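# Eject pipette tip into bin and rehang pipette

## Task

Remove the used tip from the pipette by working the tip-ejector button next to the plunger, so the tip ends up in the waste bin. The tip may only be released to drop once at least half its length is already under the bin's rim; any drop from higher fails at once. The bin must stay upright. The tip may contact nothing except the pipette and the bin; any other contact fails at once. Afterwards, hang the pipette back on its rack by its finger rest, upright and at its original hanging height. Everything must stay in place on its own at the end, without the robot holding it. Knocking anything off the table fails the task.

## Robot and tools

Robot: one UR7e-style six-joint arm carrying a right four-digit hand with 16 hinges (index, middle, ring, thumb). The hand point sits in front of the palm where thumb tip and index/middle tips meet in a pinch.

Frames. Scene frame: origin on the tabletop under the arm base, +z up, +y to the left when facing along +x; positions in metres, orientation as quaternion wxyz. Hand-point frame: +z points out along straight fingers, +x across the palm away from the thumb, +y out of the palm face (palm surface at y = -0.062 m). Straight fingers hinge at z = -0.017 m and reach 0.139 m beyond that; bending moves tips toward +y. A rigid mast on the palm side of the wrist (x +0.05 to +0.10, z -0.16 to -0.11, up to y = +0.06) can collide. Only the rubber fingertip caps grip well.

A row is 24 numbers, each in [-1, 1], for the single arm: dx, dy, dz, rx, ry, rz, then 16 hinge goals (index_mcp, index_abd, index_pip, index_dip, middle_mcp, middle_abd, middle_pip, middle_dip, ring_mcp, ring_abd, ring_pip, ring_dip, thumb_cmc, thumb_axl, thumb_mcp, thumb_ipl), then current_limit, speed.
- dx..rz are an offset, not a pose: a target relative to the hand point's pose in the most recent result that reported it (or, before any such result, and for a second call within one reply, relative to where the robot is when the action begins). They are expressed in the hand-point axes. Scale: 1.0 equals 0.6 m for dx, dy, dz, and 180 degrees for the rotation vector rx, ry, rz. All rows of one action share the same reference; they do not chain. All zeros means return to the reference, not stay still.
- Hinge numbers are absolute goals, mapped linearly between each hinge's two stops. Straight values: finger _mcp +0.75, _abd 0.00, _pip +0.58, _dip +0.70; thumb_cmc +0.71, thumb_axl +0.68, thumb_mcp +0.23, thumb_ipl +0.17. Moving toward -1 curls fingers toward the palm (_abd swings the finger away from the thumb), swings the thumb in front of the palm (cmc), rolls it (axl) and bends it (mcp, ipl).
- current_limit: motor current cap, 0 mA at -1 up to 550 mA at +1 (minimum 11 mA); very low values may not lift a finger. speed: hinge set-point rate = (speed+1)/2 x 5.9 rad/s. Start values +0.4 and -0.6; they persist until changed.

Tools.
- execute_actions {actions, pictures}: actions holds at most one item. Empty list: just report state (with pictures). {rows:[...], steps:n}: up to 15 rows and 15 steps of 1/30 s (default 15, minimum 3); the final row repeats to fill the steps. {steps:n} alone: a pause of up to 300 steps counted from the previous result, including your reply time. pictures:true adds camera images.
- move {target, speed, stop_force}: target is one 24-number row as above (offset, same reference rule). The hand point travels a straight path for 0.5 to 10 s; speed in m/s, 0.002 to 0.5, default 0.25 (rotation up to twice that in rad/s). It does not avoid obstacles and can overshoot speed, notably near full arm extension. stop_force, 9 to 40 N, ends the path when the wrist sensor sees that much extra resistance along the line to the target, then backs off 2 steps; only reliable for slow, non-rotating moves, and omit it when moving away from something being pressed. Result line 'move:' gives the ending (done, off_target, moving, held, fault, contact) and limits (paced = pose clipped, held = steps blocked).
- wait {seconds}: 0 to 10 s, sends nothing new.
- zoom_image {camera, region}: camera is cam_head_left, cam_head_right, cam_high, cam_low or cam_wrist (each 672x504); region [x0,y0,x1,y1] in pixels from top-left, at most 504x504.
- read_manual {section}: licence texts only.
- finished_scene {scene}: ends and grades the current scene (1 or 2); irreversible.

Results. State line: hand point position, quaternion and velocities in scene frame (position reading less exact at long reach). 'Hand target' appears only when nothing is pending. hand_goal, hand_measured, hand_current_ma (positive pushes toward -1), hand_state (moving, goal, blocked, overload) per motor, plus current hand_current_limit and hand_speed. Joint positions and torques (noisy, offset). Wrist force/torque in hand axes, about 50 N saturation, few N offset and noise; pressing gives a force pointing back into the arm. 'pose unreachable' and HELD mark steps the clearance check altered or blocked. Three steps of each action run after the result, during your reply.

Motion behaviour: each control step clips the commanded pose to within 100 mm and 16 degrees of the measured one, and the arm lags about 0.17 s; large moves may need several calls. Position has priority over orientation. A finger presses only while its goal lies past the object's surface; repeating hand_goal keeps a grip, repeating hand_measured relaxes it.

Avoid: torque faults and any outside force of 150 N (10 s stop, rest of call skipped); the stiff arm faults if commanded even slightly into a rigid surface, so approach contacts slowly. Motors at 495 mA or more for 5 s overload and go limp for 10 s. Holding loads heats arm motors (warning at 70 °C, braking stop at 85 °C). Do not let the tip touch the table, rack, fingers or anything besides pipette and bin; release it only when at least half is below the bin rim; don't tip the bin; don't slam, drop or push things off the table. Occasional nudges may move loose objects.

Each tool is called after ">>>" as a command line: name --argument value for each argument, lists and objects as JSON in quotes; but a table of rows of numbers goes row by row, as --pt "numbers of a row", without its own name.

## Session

>>> execute_actions --actions '[]'

Scene clock: 0.00 s of 9600.00 s.
end_effector_position=(+0.5202, -0.0451, +0.3612) hand_goal=(+0.754, +0.000, +0.576, +0.696, +0.754, +0.000, +0.576, +0.696, +0.754, +0.000, +0.576, +0.696, +0.714, +0.678, +0.226, +0.168) hand_measured=(+0.754, +0.000, +0.576, +0.696, +0.754, +0.000, +0.576, +0.696, +0.754, +0.000, +0.576, +0.696, +0.714, +0.678, +0.226, +0.168) hand_current_ma=(+0, +0, +0, +0, +0, +0, +0, +0, +0, +0, +0, +0, +0, +0, +0, +0) hand_state=(goal, goal, goal, goal, goal, overload, goal, goal, goal, goal, goal, goal, goal, goal, goal, goal) hand_current_limit=0.40 hand_speed=-0.60 end_effector_quat_wxyz=(+0.370, +0.798, +0.103, +0.465) end_effector_velocity=(-0.000, -0.000, -0.000) end_effector_angular_velocity=(-0.000, +0.000, +0.000)
Joint positions: [-0.029 -1.343  2.282 -3.732 -2.101  0.956]
Joint velocities: [-0.     0.     0.001 -0.001  0.    -0.   ]
Joint torques (N m, as the arm reports them, + toward a larger angle): no reading
Wrist force (N, on the end effector, along its own x y z axes, offset not removed): no reading
Wrist torque (N m, same axes, about the end effector's origin, offset not removed): no reading
Hand target: +0.520, -0.045, +0.361; +0.370, +0.798, +0.103, +0.465

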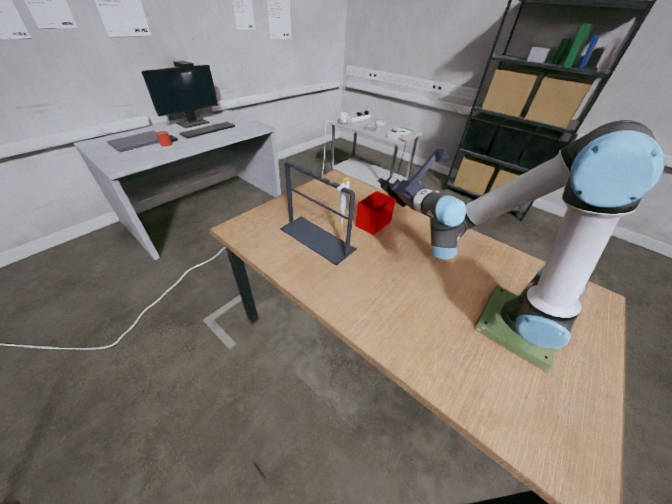

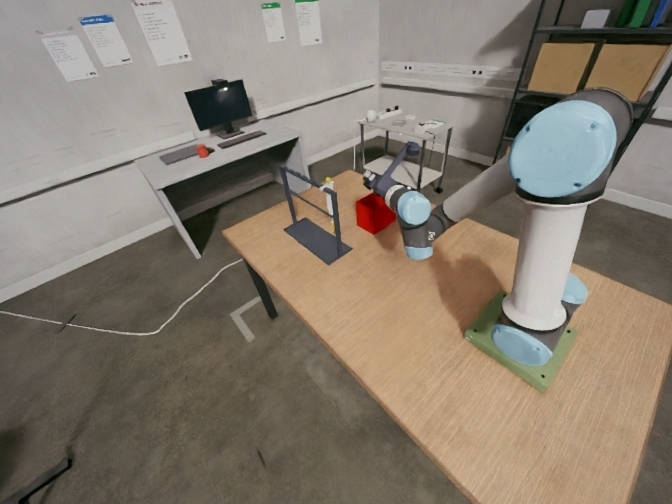

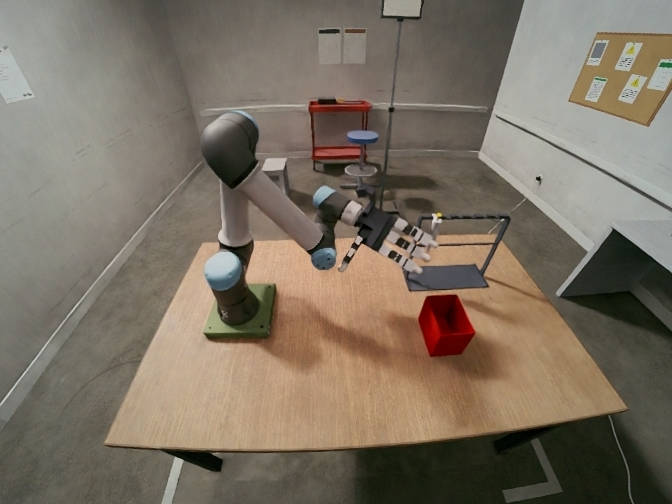

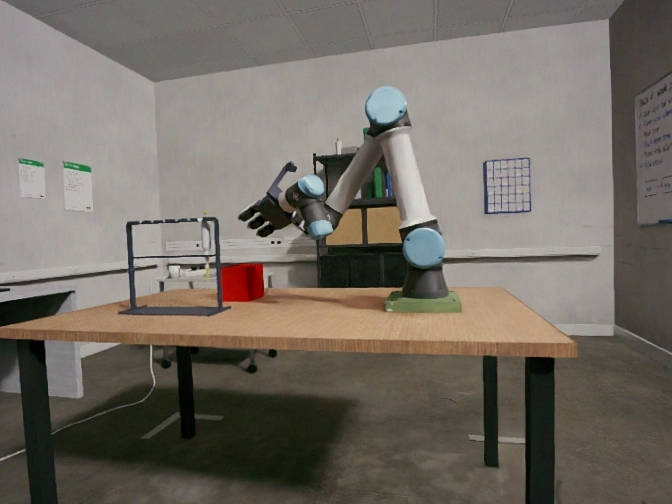

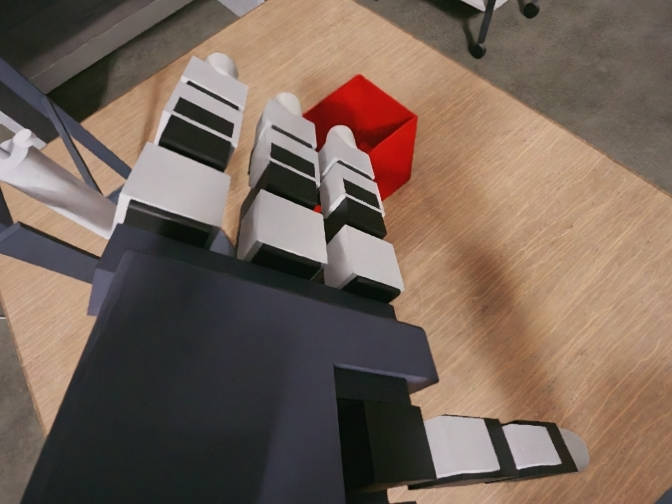

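>>> move --target '[0.112,-0.13,0.182,-0.1956,0.1568,-0.7418,0.75,0,0.58,0.7,0.75,0,0.58,0.7,0.75,0.2,0.58,0.7,0.71,0.68,0.23,0.17,0.4,0]' --speed 0.4

>>> zoom_image --camera "cam_head_left" --region '[270, 150, 410, 270]'

>>> zoom_image --camera "cam_high" --region '[400, 195, 520, 295]'

Scene clock: 7.00 s of 9600.00 s.
end_effector_position=(+0.6602, -0.0100, +0.3203) hand_goal=(+0.750, +0.000, +0.580, +0.700, +0.750, +0.000, +0.580, +0.700, +0.750, +0.200, +0.580, +0.700, +0.710, +0.680, +0.230, +0.170) hand_measured=(+0.752, -0.002, +0.580, +0.698, +0.754, +0.008, +0.580, +0.698, +0.752, +0.196, +0.580, +0.698, +0.714, +0.678, +0.228, +0.168) hand_current_ma=(+14, -13, +3, -11, +17, +0, +3, -11, +15, -21, +3, -12, +19, -13, -13, -14) hand_state=(goal, goal, goal, goal, goal, overload, goal, goal, goal, goal, goal, goal, goal, goal, goal, goal) hand_current_limit=0.40 hand_speed=0.00 end_effector_quat_wxyz=(+0.707, +0.001, +0.707, +0.001) end_effector_velocity=(+0.001, +0.001, +0.000) end_effector_angular_velocity=(-0.015, +0.007, +0.005)
Joint positions: [-0.57  -0.971  2.064 -4.237 -1.045 -1.564]
Joint velocities: [-0.    -0.006 -0.002  0.017  0.005 -0.019]
Joint torques (N m, as the arm reports them, + toward a larger angle): [ -9.1  -42.97 -24.06   0.11   2.04  -1.95]
Wrist force (N, on the end effector, along its own x y z axes, offset not removed): [0.9 -0.2 -1.5]
Wrist torque (N m, same axes, about the end effector's origin, offset not removed): [0.16 0.05 0.07]
Hand target: +0.660, -0.010, +0.320; +0.707, +0.000, +0.707, +0.000
Off the commanded pose: 0.000 m, 0 deg.
Kept back: nothing.
move: done
The robot had not come to rest in time, so this move's path started while it was still moving.

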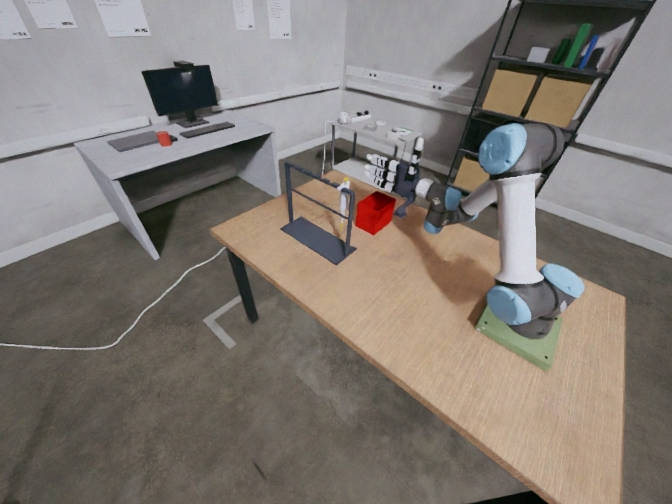

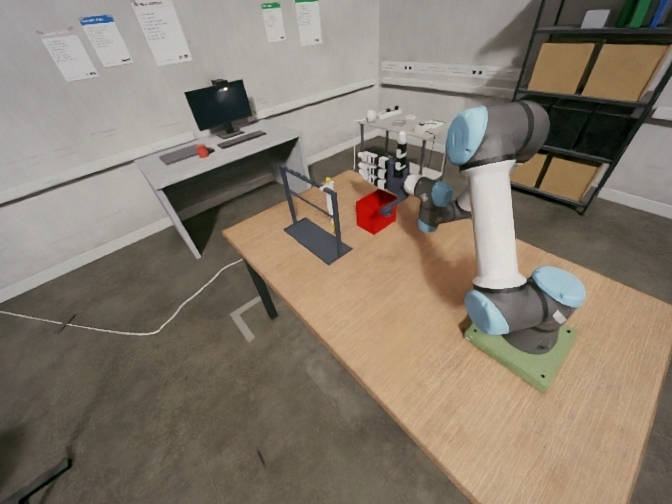

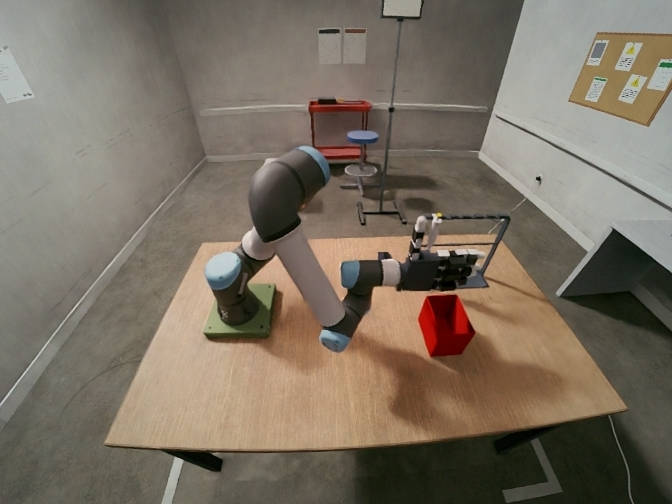

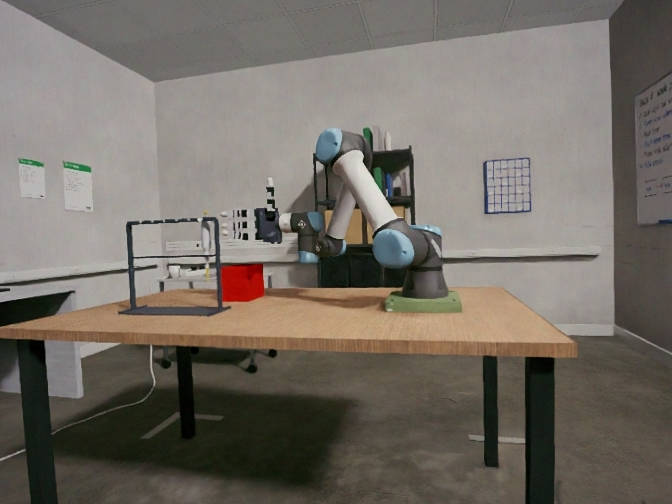

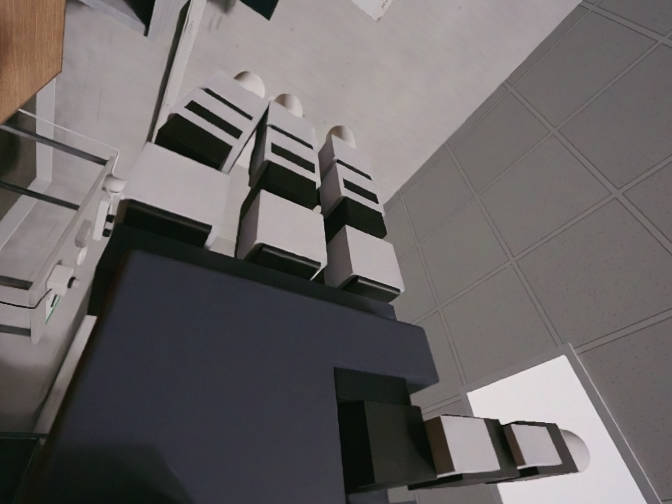

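Region (270, 150, 410, 270) of cam_head_left's 672x504 image, scaled by 3.600, with more detail than that image has; it fills the top 432 rows of this view, and the rest is white.

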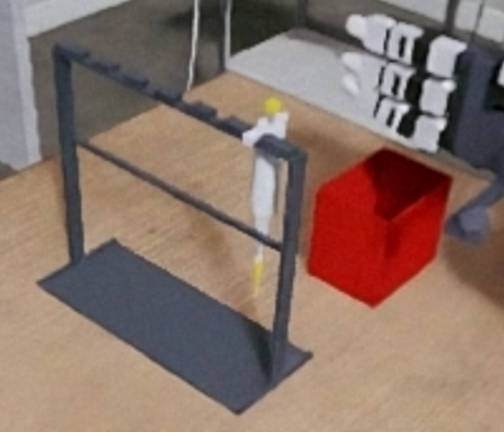

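Region (400, 195, 520, 295) of cam_high's 672x504 image, scaled by 4.200, with more detail than that image has.

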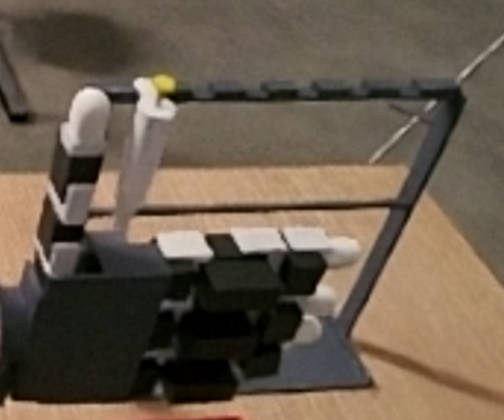

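>>> move --target '[0.109,0.275,0.18,0,0,0,0.75,0,0.58,0.7,0.75,0,0.58,0.7,0.75,0.2,0.58,0.7,0.71,0.68,0.23,0.17,0.4,0]' --speed 0.2

>>> move --target '[0,0.033,0,0,0,0,0.16,0,-0.68,0.22,0.16,0,-0.68,0.22,0.75,0.15,0.58,0.7,0.71,0.68,0.23,0.17,0.4,-0.3]' --speed 0.04

>>> zoom_image --camera "cam_low" --region '[160, 190, 260, 290]'

Scene clock: 8.97 s of 9600.00 s.
end_effector_position=(+0.7680, +0.1550, +0.2553) hand_goal=(+0.750, +0.000, +0.580, +0.700, +0.750, +0.000, +0.580, +0.700, +0.750, +0.200, +0.580, +0.700, +0.710, +0.680, +0.230, +0.170) hand_measured=(+0.752, -0.004, +0.580, +0.698, +0.752, +0.008, +0.580, +0.698, +0.752, +0.196, +0.580, +0.698, +0.712, +0.678, +0.228, +0.168) hand_current_ma=(+10, -14, +3, -11, +12, +0, +3, -11, +10, -22, +3, -12, +12, -13, -13, -14) hand_state=(goal, goal, goal, goal, goal, overload, goal, goal, goal, goal, goal, goal, goal, goal, goal, goal) hand_current_limit=0.40 hand_speed=0.00 end_effector_quat_wxyz=(+0.707, +0.001, +0.707, +0.001) end_effector_velocity=(+0.002, +0.001, -0.002) end_effector_angular_velocity=(+0.001, +0.003, -0.001)
Joint positions: [-0.163 -0.702  1.733 -4.174 -1.451 -1.565]
Joint velocities: [ 0.003  0.005 -0.006  0.004 -0.004  0.001]
Joint torques (N m, as the arm reports them, + toward a larger angle): [ 11.87 -35.33 -25.18  -0.23  -2.98   1.63]
Wrist force (N, on the end effector, along its own x y z axes, offset not removed): [1.0 -1.0 -1.6]
Wrist torque (N m, same axes, about the end effector's origin, offset not removed): [0.03 -0.05 0.05]
Hand target: +0.768, +0.155, +0.255; +0.707, +0.001, +0.707, +0.001
Off the commanded pose: 0.000 m, 0 deg.
Kept back: nothing.
move: done

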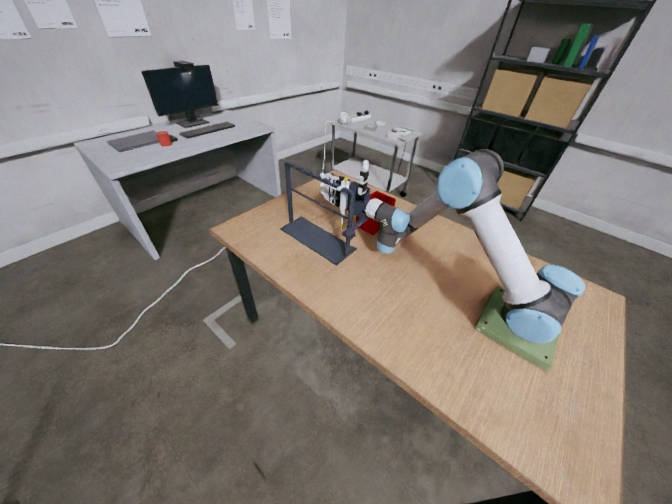

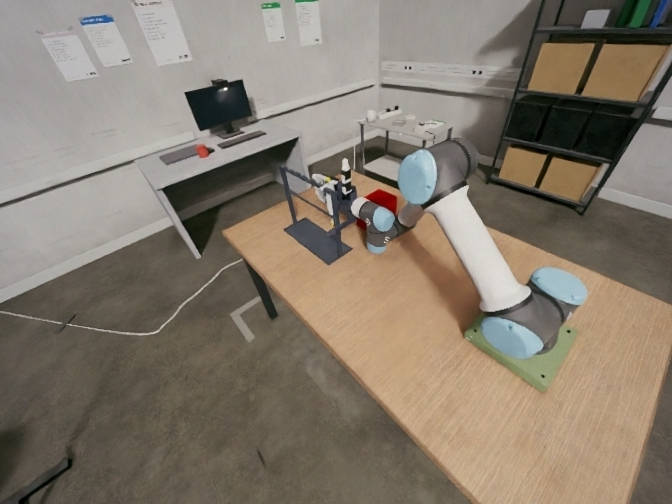

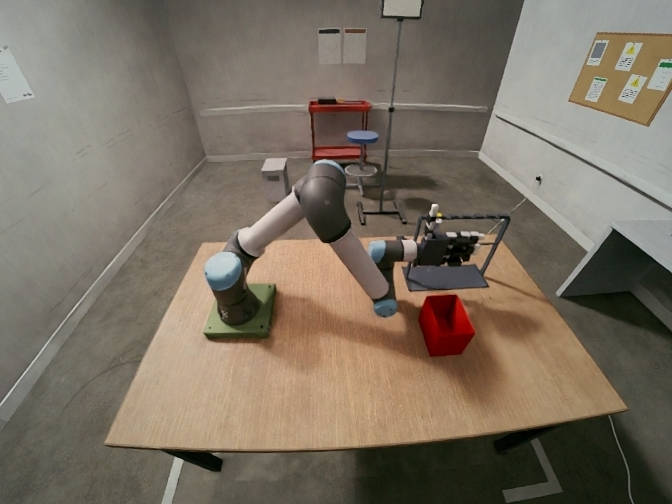

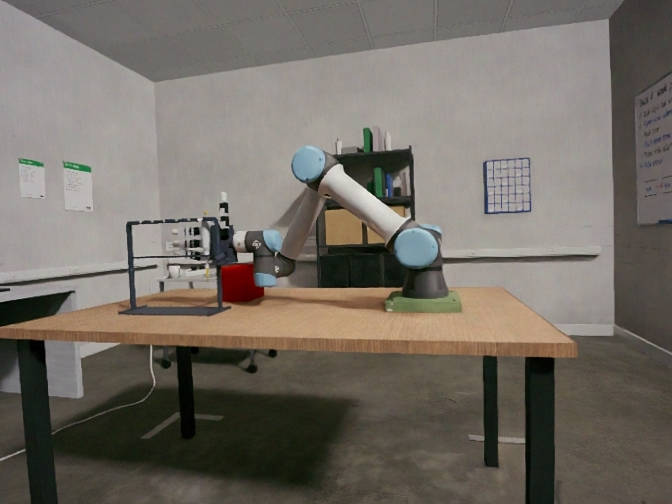

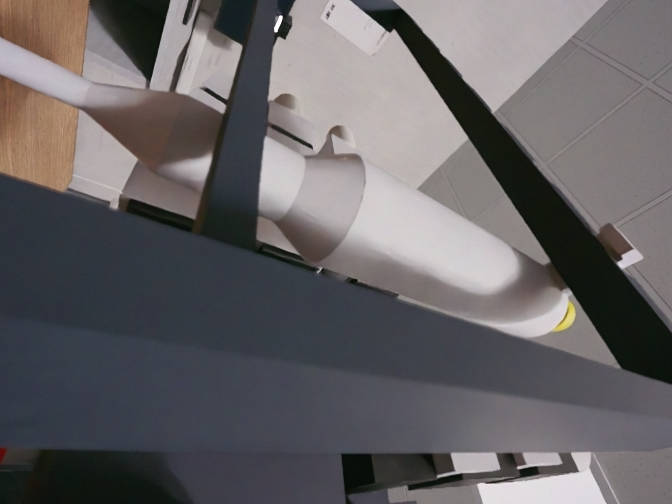

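Scene clock: 10.30 s of 9600.00 s.
end_effector_position=(+0.7680, +0.1748, +0.2553) hand_goal=(+0.160, +0.000, -0.680, +0.220, +0.160, +0.000, -0.680, +0.220, +0.750, +0.150, +0.580, +0.700, +0.710, +0.680, +0.230, +0.170) hand_measured=(+0.162, -0.004, -0.678, +0.222, +0.162, -0.148, -0.676, +0.222, +0.752, +0.148, +0.580, +0.698, +0.712, +0.678, +0.228, +0.168) hand_current_ma=(+11, -14, +14, +14, +12, +0, +19, +14, +10, -13, +3, -12, +12, -13, -13, -14) hand_state=(goal, goal, goal, goal, goal, overload, goal, goal, goal, goal, goal, goal, goal, goal, goal, goal) hand_current_limit=0.40 hand_speed=-0.30 end_effector_quat_wxyz=(+0.707, +0.001, +0.707, +0.001) end_effector_velocity=(+0.000, +0.000, -0.001) end_effector_angular_velocity=(-0.000, +0.002, -0.000)
Joint positions: [-0.126 -0.699  1.724 -4.168 -1.488 -1.565]
Joint velocities: [ 0.     0.002  0.    -0.    -0.    -0.   ]
Joint torques (N m, as the arm reports them, + toward a larger angle): [ 12.12 -34.76 -25.75  -0.28  -2.67  -1.48]
Wrist force (N, on the end effector, along its own x y z axes, offset not removed): [1.4 -0.4 -1.9]
Wrist torque (N m, same axes, about the end effector's origin, offset not removed): [0.17 -0.05 -0.01]
Hand target: +0.768, +0.175, +0.255; +0.707, +0.001, +0.707, +0.001
Off the commanded pose: 0.000 m, 0 deg.
Kept back: nothing.
move: done

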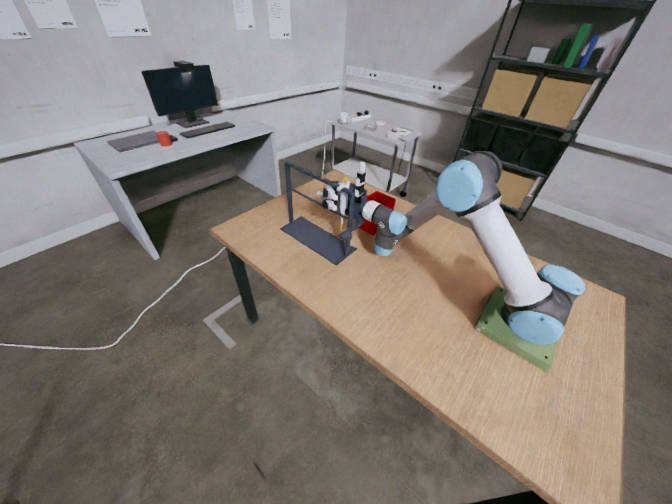

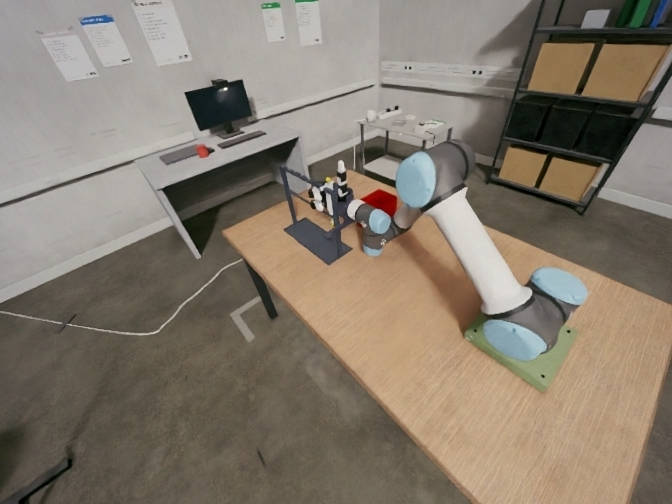

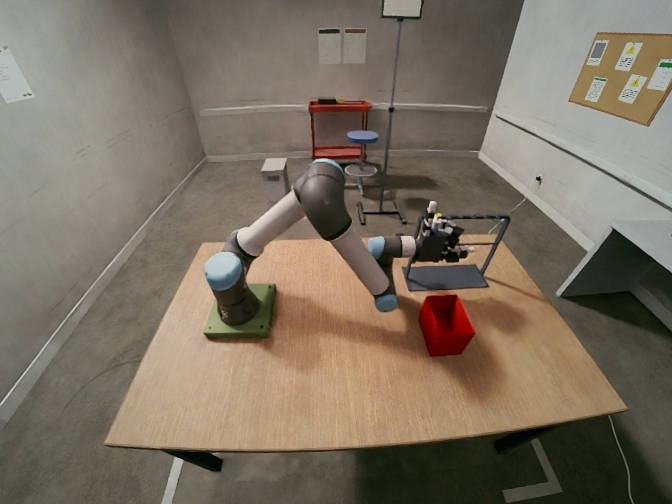

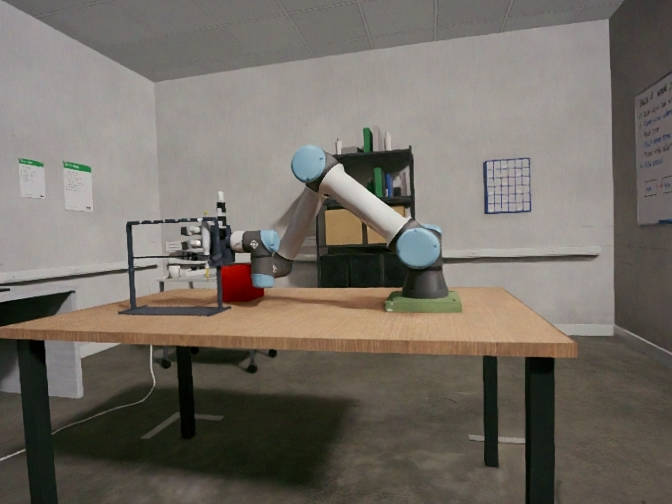

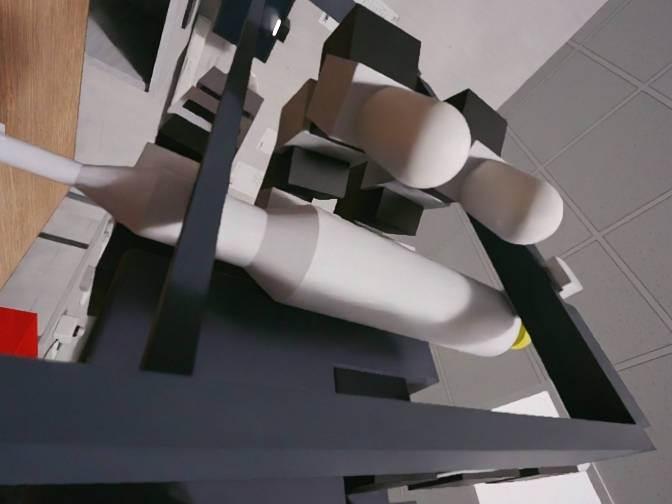

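Region (160, 190, 260, 290) of cam_low's 672x504 image, scaled by 5.040, with more detail than that image has.

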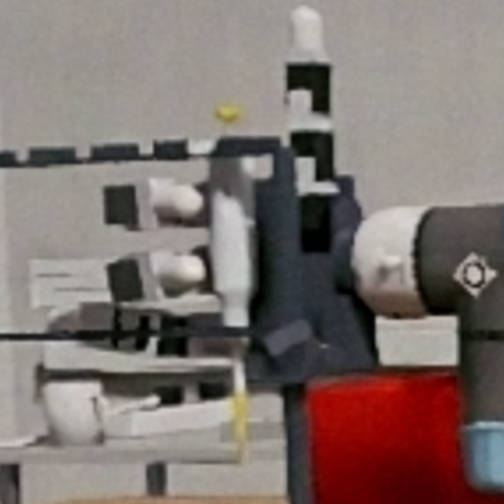

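>>> move --target '[0,0.002,0,0,0,0,0.12,0,-1,0.07,0.12,0,-1,0.07,0.75,0.15,0.58,0.7,0.71,0.68,0.23,0.17,0.7,-0.6]' --speed 0.02

>>> move --target '[-0.018,0,0,0,0,0,0.1,0,-1,0.03,0.1,0,-1,0.03,0.75,0.15,0.58,0.7,0.71,0.68,0.23,0.17,0.7,-0.6]' --speed 0.03

>>> zoom_image --camera "cam_low" --region '[160, 190, 260, 290]'

Scene clock: 11.23 s of 9600.00 s.
end_effector_position=(+0.7680, +0.1759, +0.2553) hand_goal=(+0.120, +0.000, -1.000, +0.070, +0.120, +0.000, -1.000, +0.070, +0.750, +0.150, +0.580, +0.700, +0.710, +0.680, +0.230, +0.170) hand_measured=(+0.138, -0.004, -0.862, +0.092, +0.138, -0.148, -0.864, +0.090, +0.752, +0.148, +0.580, +0.698, +0.712, +0.678, +0.228, +0.168) hand_current_ma=(+95, -14, +467, +108, +93, +0, +467, +111, +9, -13, +3, -12, +12, -13, -13, -14) hand_state=(goal, goal, blocked, blocked, goal, overload, blocked, blocked, goal, goal, goal, goal, goal, goal, goal, goal) hand_current_limit=0.70 hand_speed=-0.60 end_effector_quat_wxyz=(+0.707, +0.001, +0.707, +0.001) end_effector_velocity=(+0.000, -0.000, +0.000) end_effector_angular_velocity=(-0.000, -0.000, -0.001)
Joint positions: [-0.124 -0.699  1.723 -4.168 -1.49  -1.565]
Joint velocities: [ 0.     0.    -0.001  0.001 -0.001 -0.   ]
Joint torques (N m, as the arm reports them, + toward a larger angle): [ 12.3  -35.09 -25.46  -0.06  -2.74  -1.68]
Wrist force (N, on the end effector, along its own x y z axes, offset not removed): [-0.6 -0.5 -0.4]
Wrist torque (N m, same axes, about the end effector's origin, offset not removed): [0.07 0.07 -0.14]
Hand target: +0.768, +0.176, +0.255; +0.707, +0.001, +0.707, +0.001
Off the commanded pose: 0.000 m, 0 deg.
Kept back: nothing.
move: done

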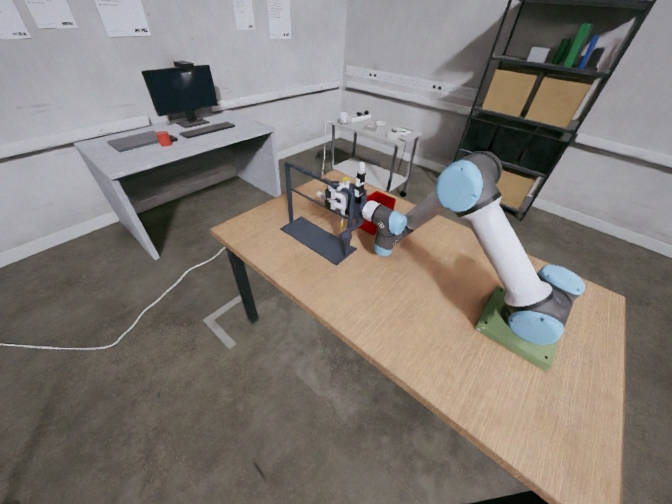

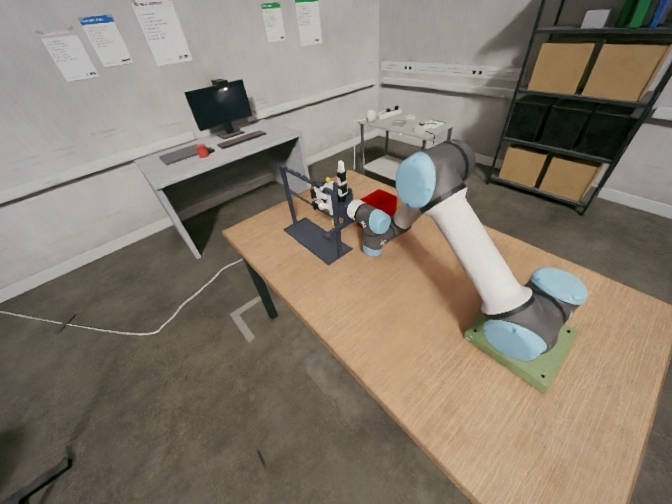

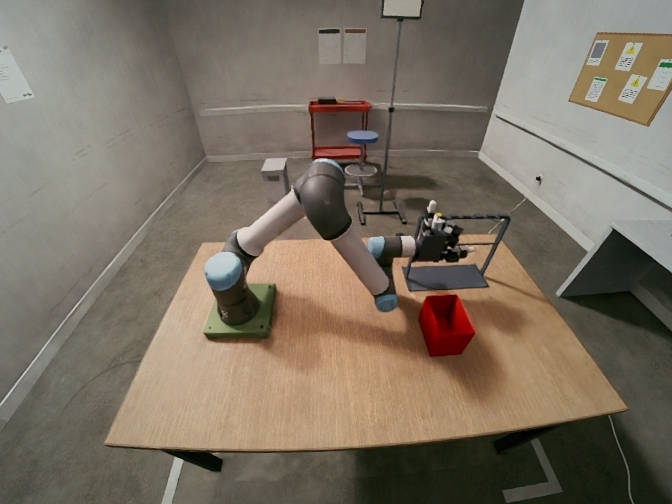

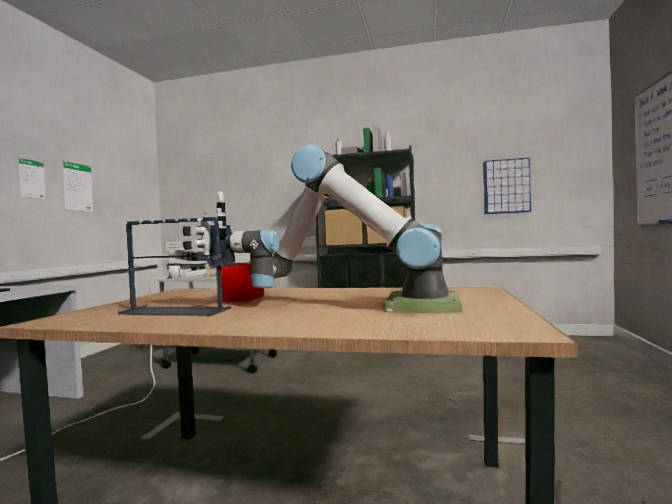

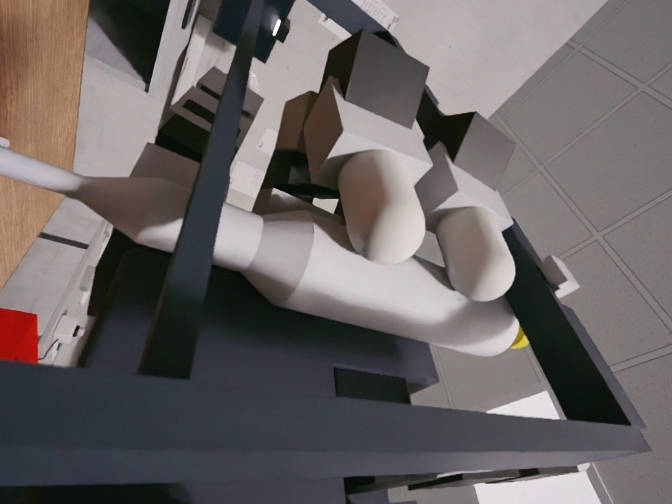

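Scene clock: 12.03 s of 9600.00 s.
end_effector_position=(+0.7680, +0.1759, +0.2658) hand_goal=(+0.100, +0.000, -1.000, +0.030, +0.100, +0.000, -1.000, +0.030, +0.750, +0.150, +0.580, +0.700, +0.710, +0.680, +0.230, +0.170) hand_measured=(+0.138, -0.004, -0.862, +0.088, +0.138, -0.146, -0.864, +0.086, +0.752, +0.148, +0.580, +0.698, +0.712, +0.678, +0.228, +0.168) hand_current_ma=(+204, -14, +468, +295, +200, +0, +468, +308, +9, -13, +3, -12, +12, -13, -13, -14) hand_state=(blocked, goal, blocked, blocked, blocked, overload, blocked, blocked, goal, goal, goal, goal, goal, goal, goal, goal) hand_current_limit=0.70 hand_speed=-0.60 end_effector_quat_wxyz=(+0.707, +0.001, +0.707, +0.001) end_effector_velocity=(+0.000, -0.001, +0.003) end_effector_angular_velocity=(-0.001, -0.000, -0.000)
Joint positions: [-0.124 -0.72   1.727 -4.15  -1.49  -1.565]
Joint velocities: [-0.001 -0.005  0.     0.005  0.001 -0.001]
Joint torques (N m, as the arm reports them, + toward a larger angle): [ -9.51 -52.49  -4.98  -0.44   1.45   0.11]
Wrist force (N, on the end effector, along its own x y z axes, offset not removed): [1.2 -0.8 -1.9]
Wrist torque (N m, same axes, about the end effector's origin, offset not removed): [0.16 0.03 -0.12]
Hand target: +0.768, +0.176, +0.266; +0.707, +0.001, +0.707, +0.001
Off the commanded pose: 0.000 m, 0 deg.
Kept back: nothing.
move: done

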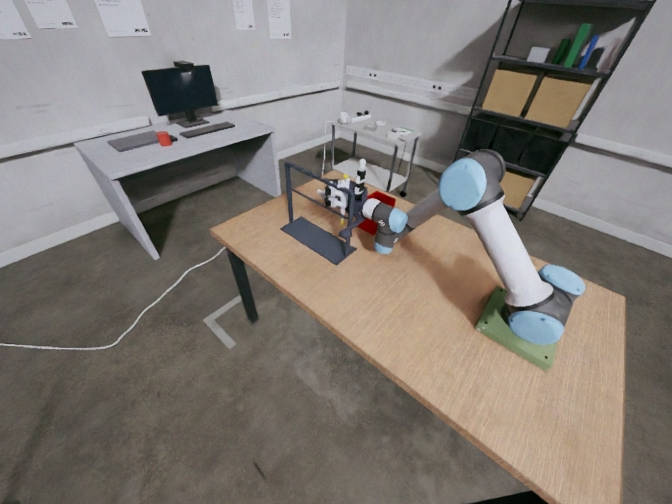

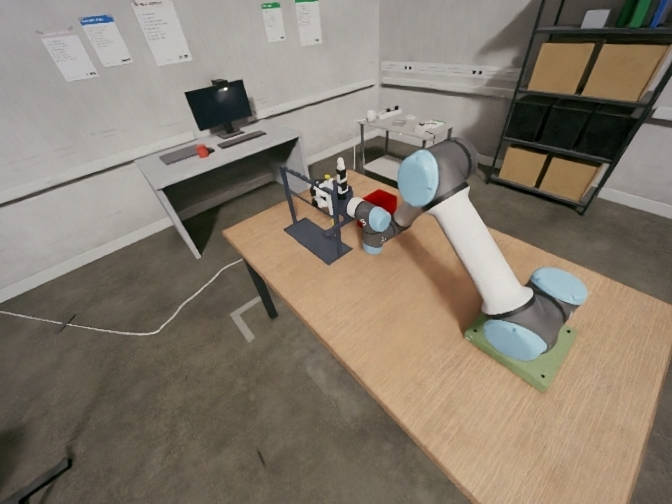

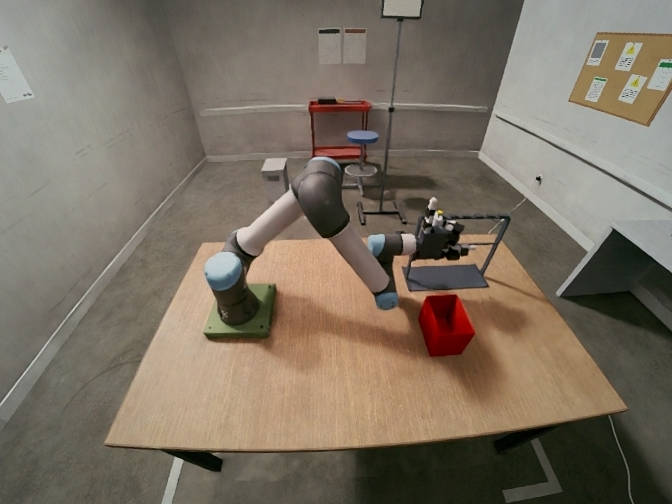

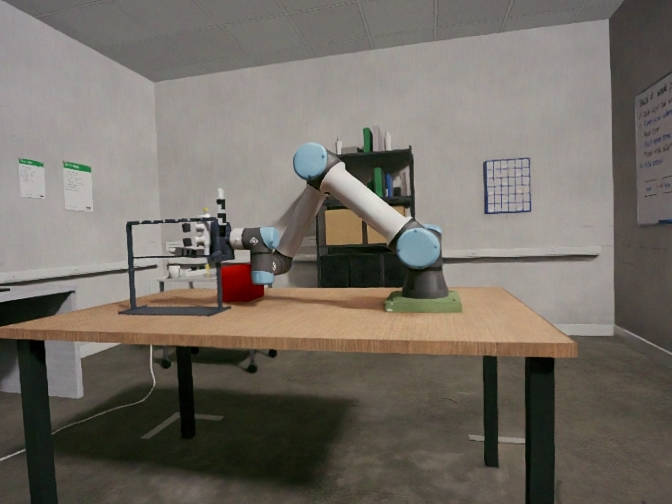

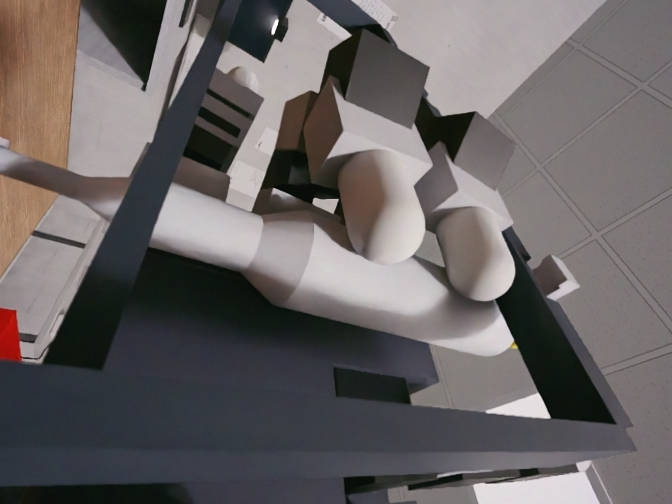

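Region (160, 190, 260, 290) of cam_low's 672x504 image, scaled by 5.040, with more detail than that image has.

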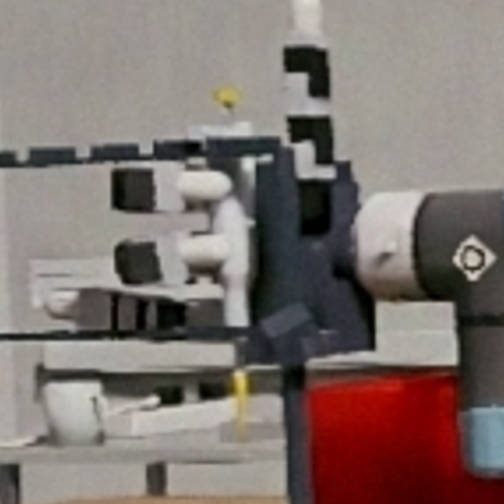

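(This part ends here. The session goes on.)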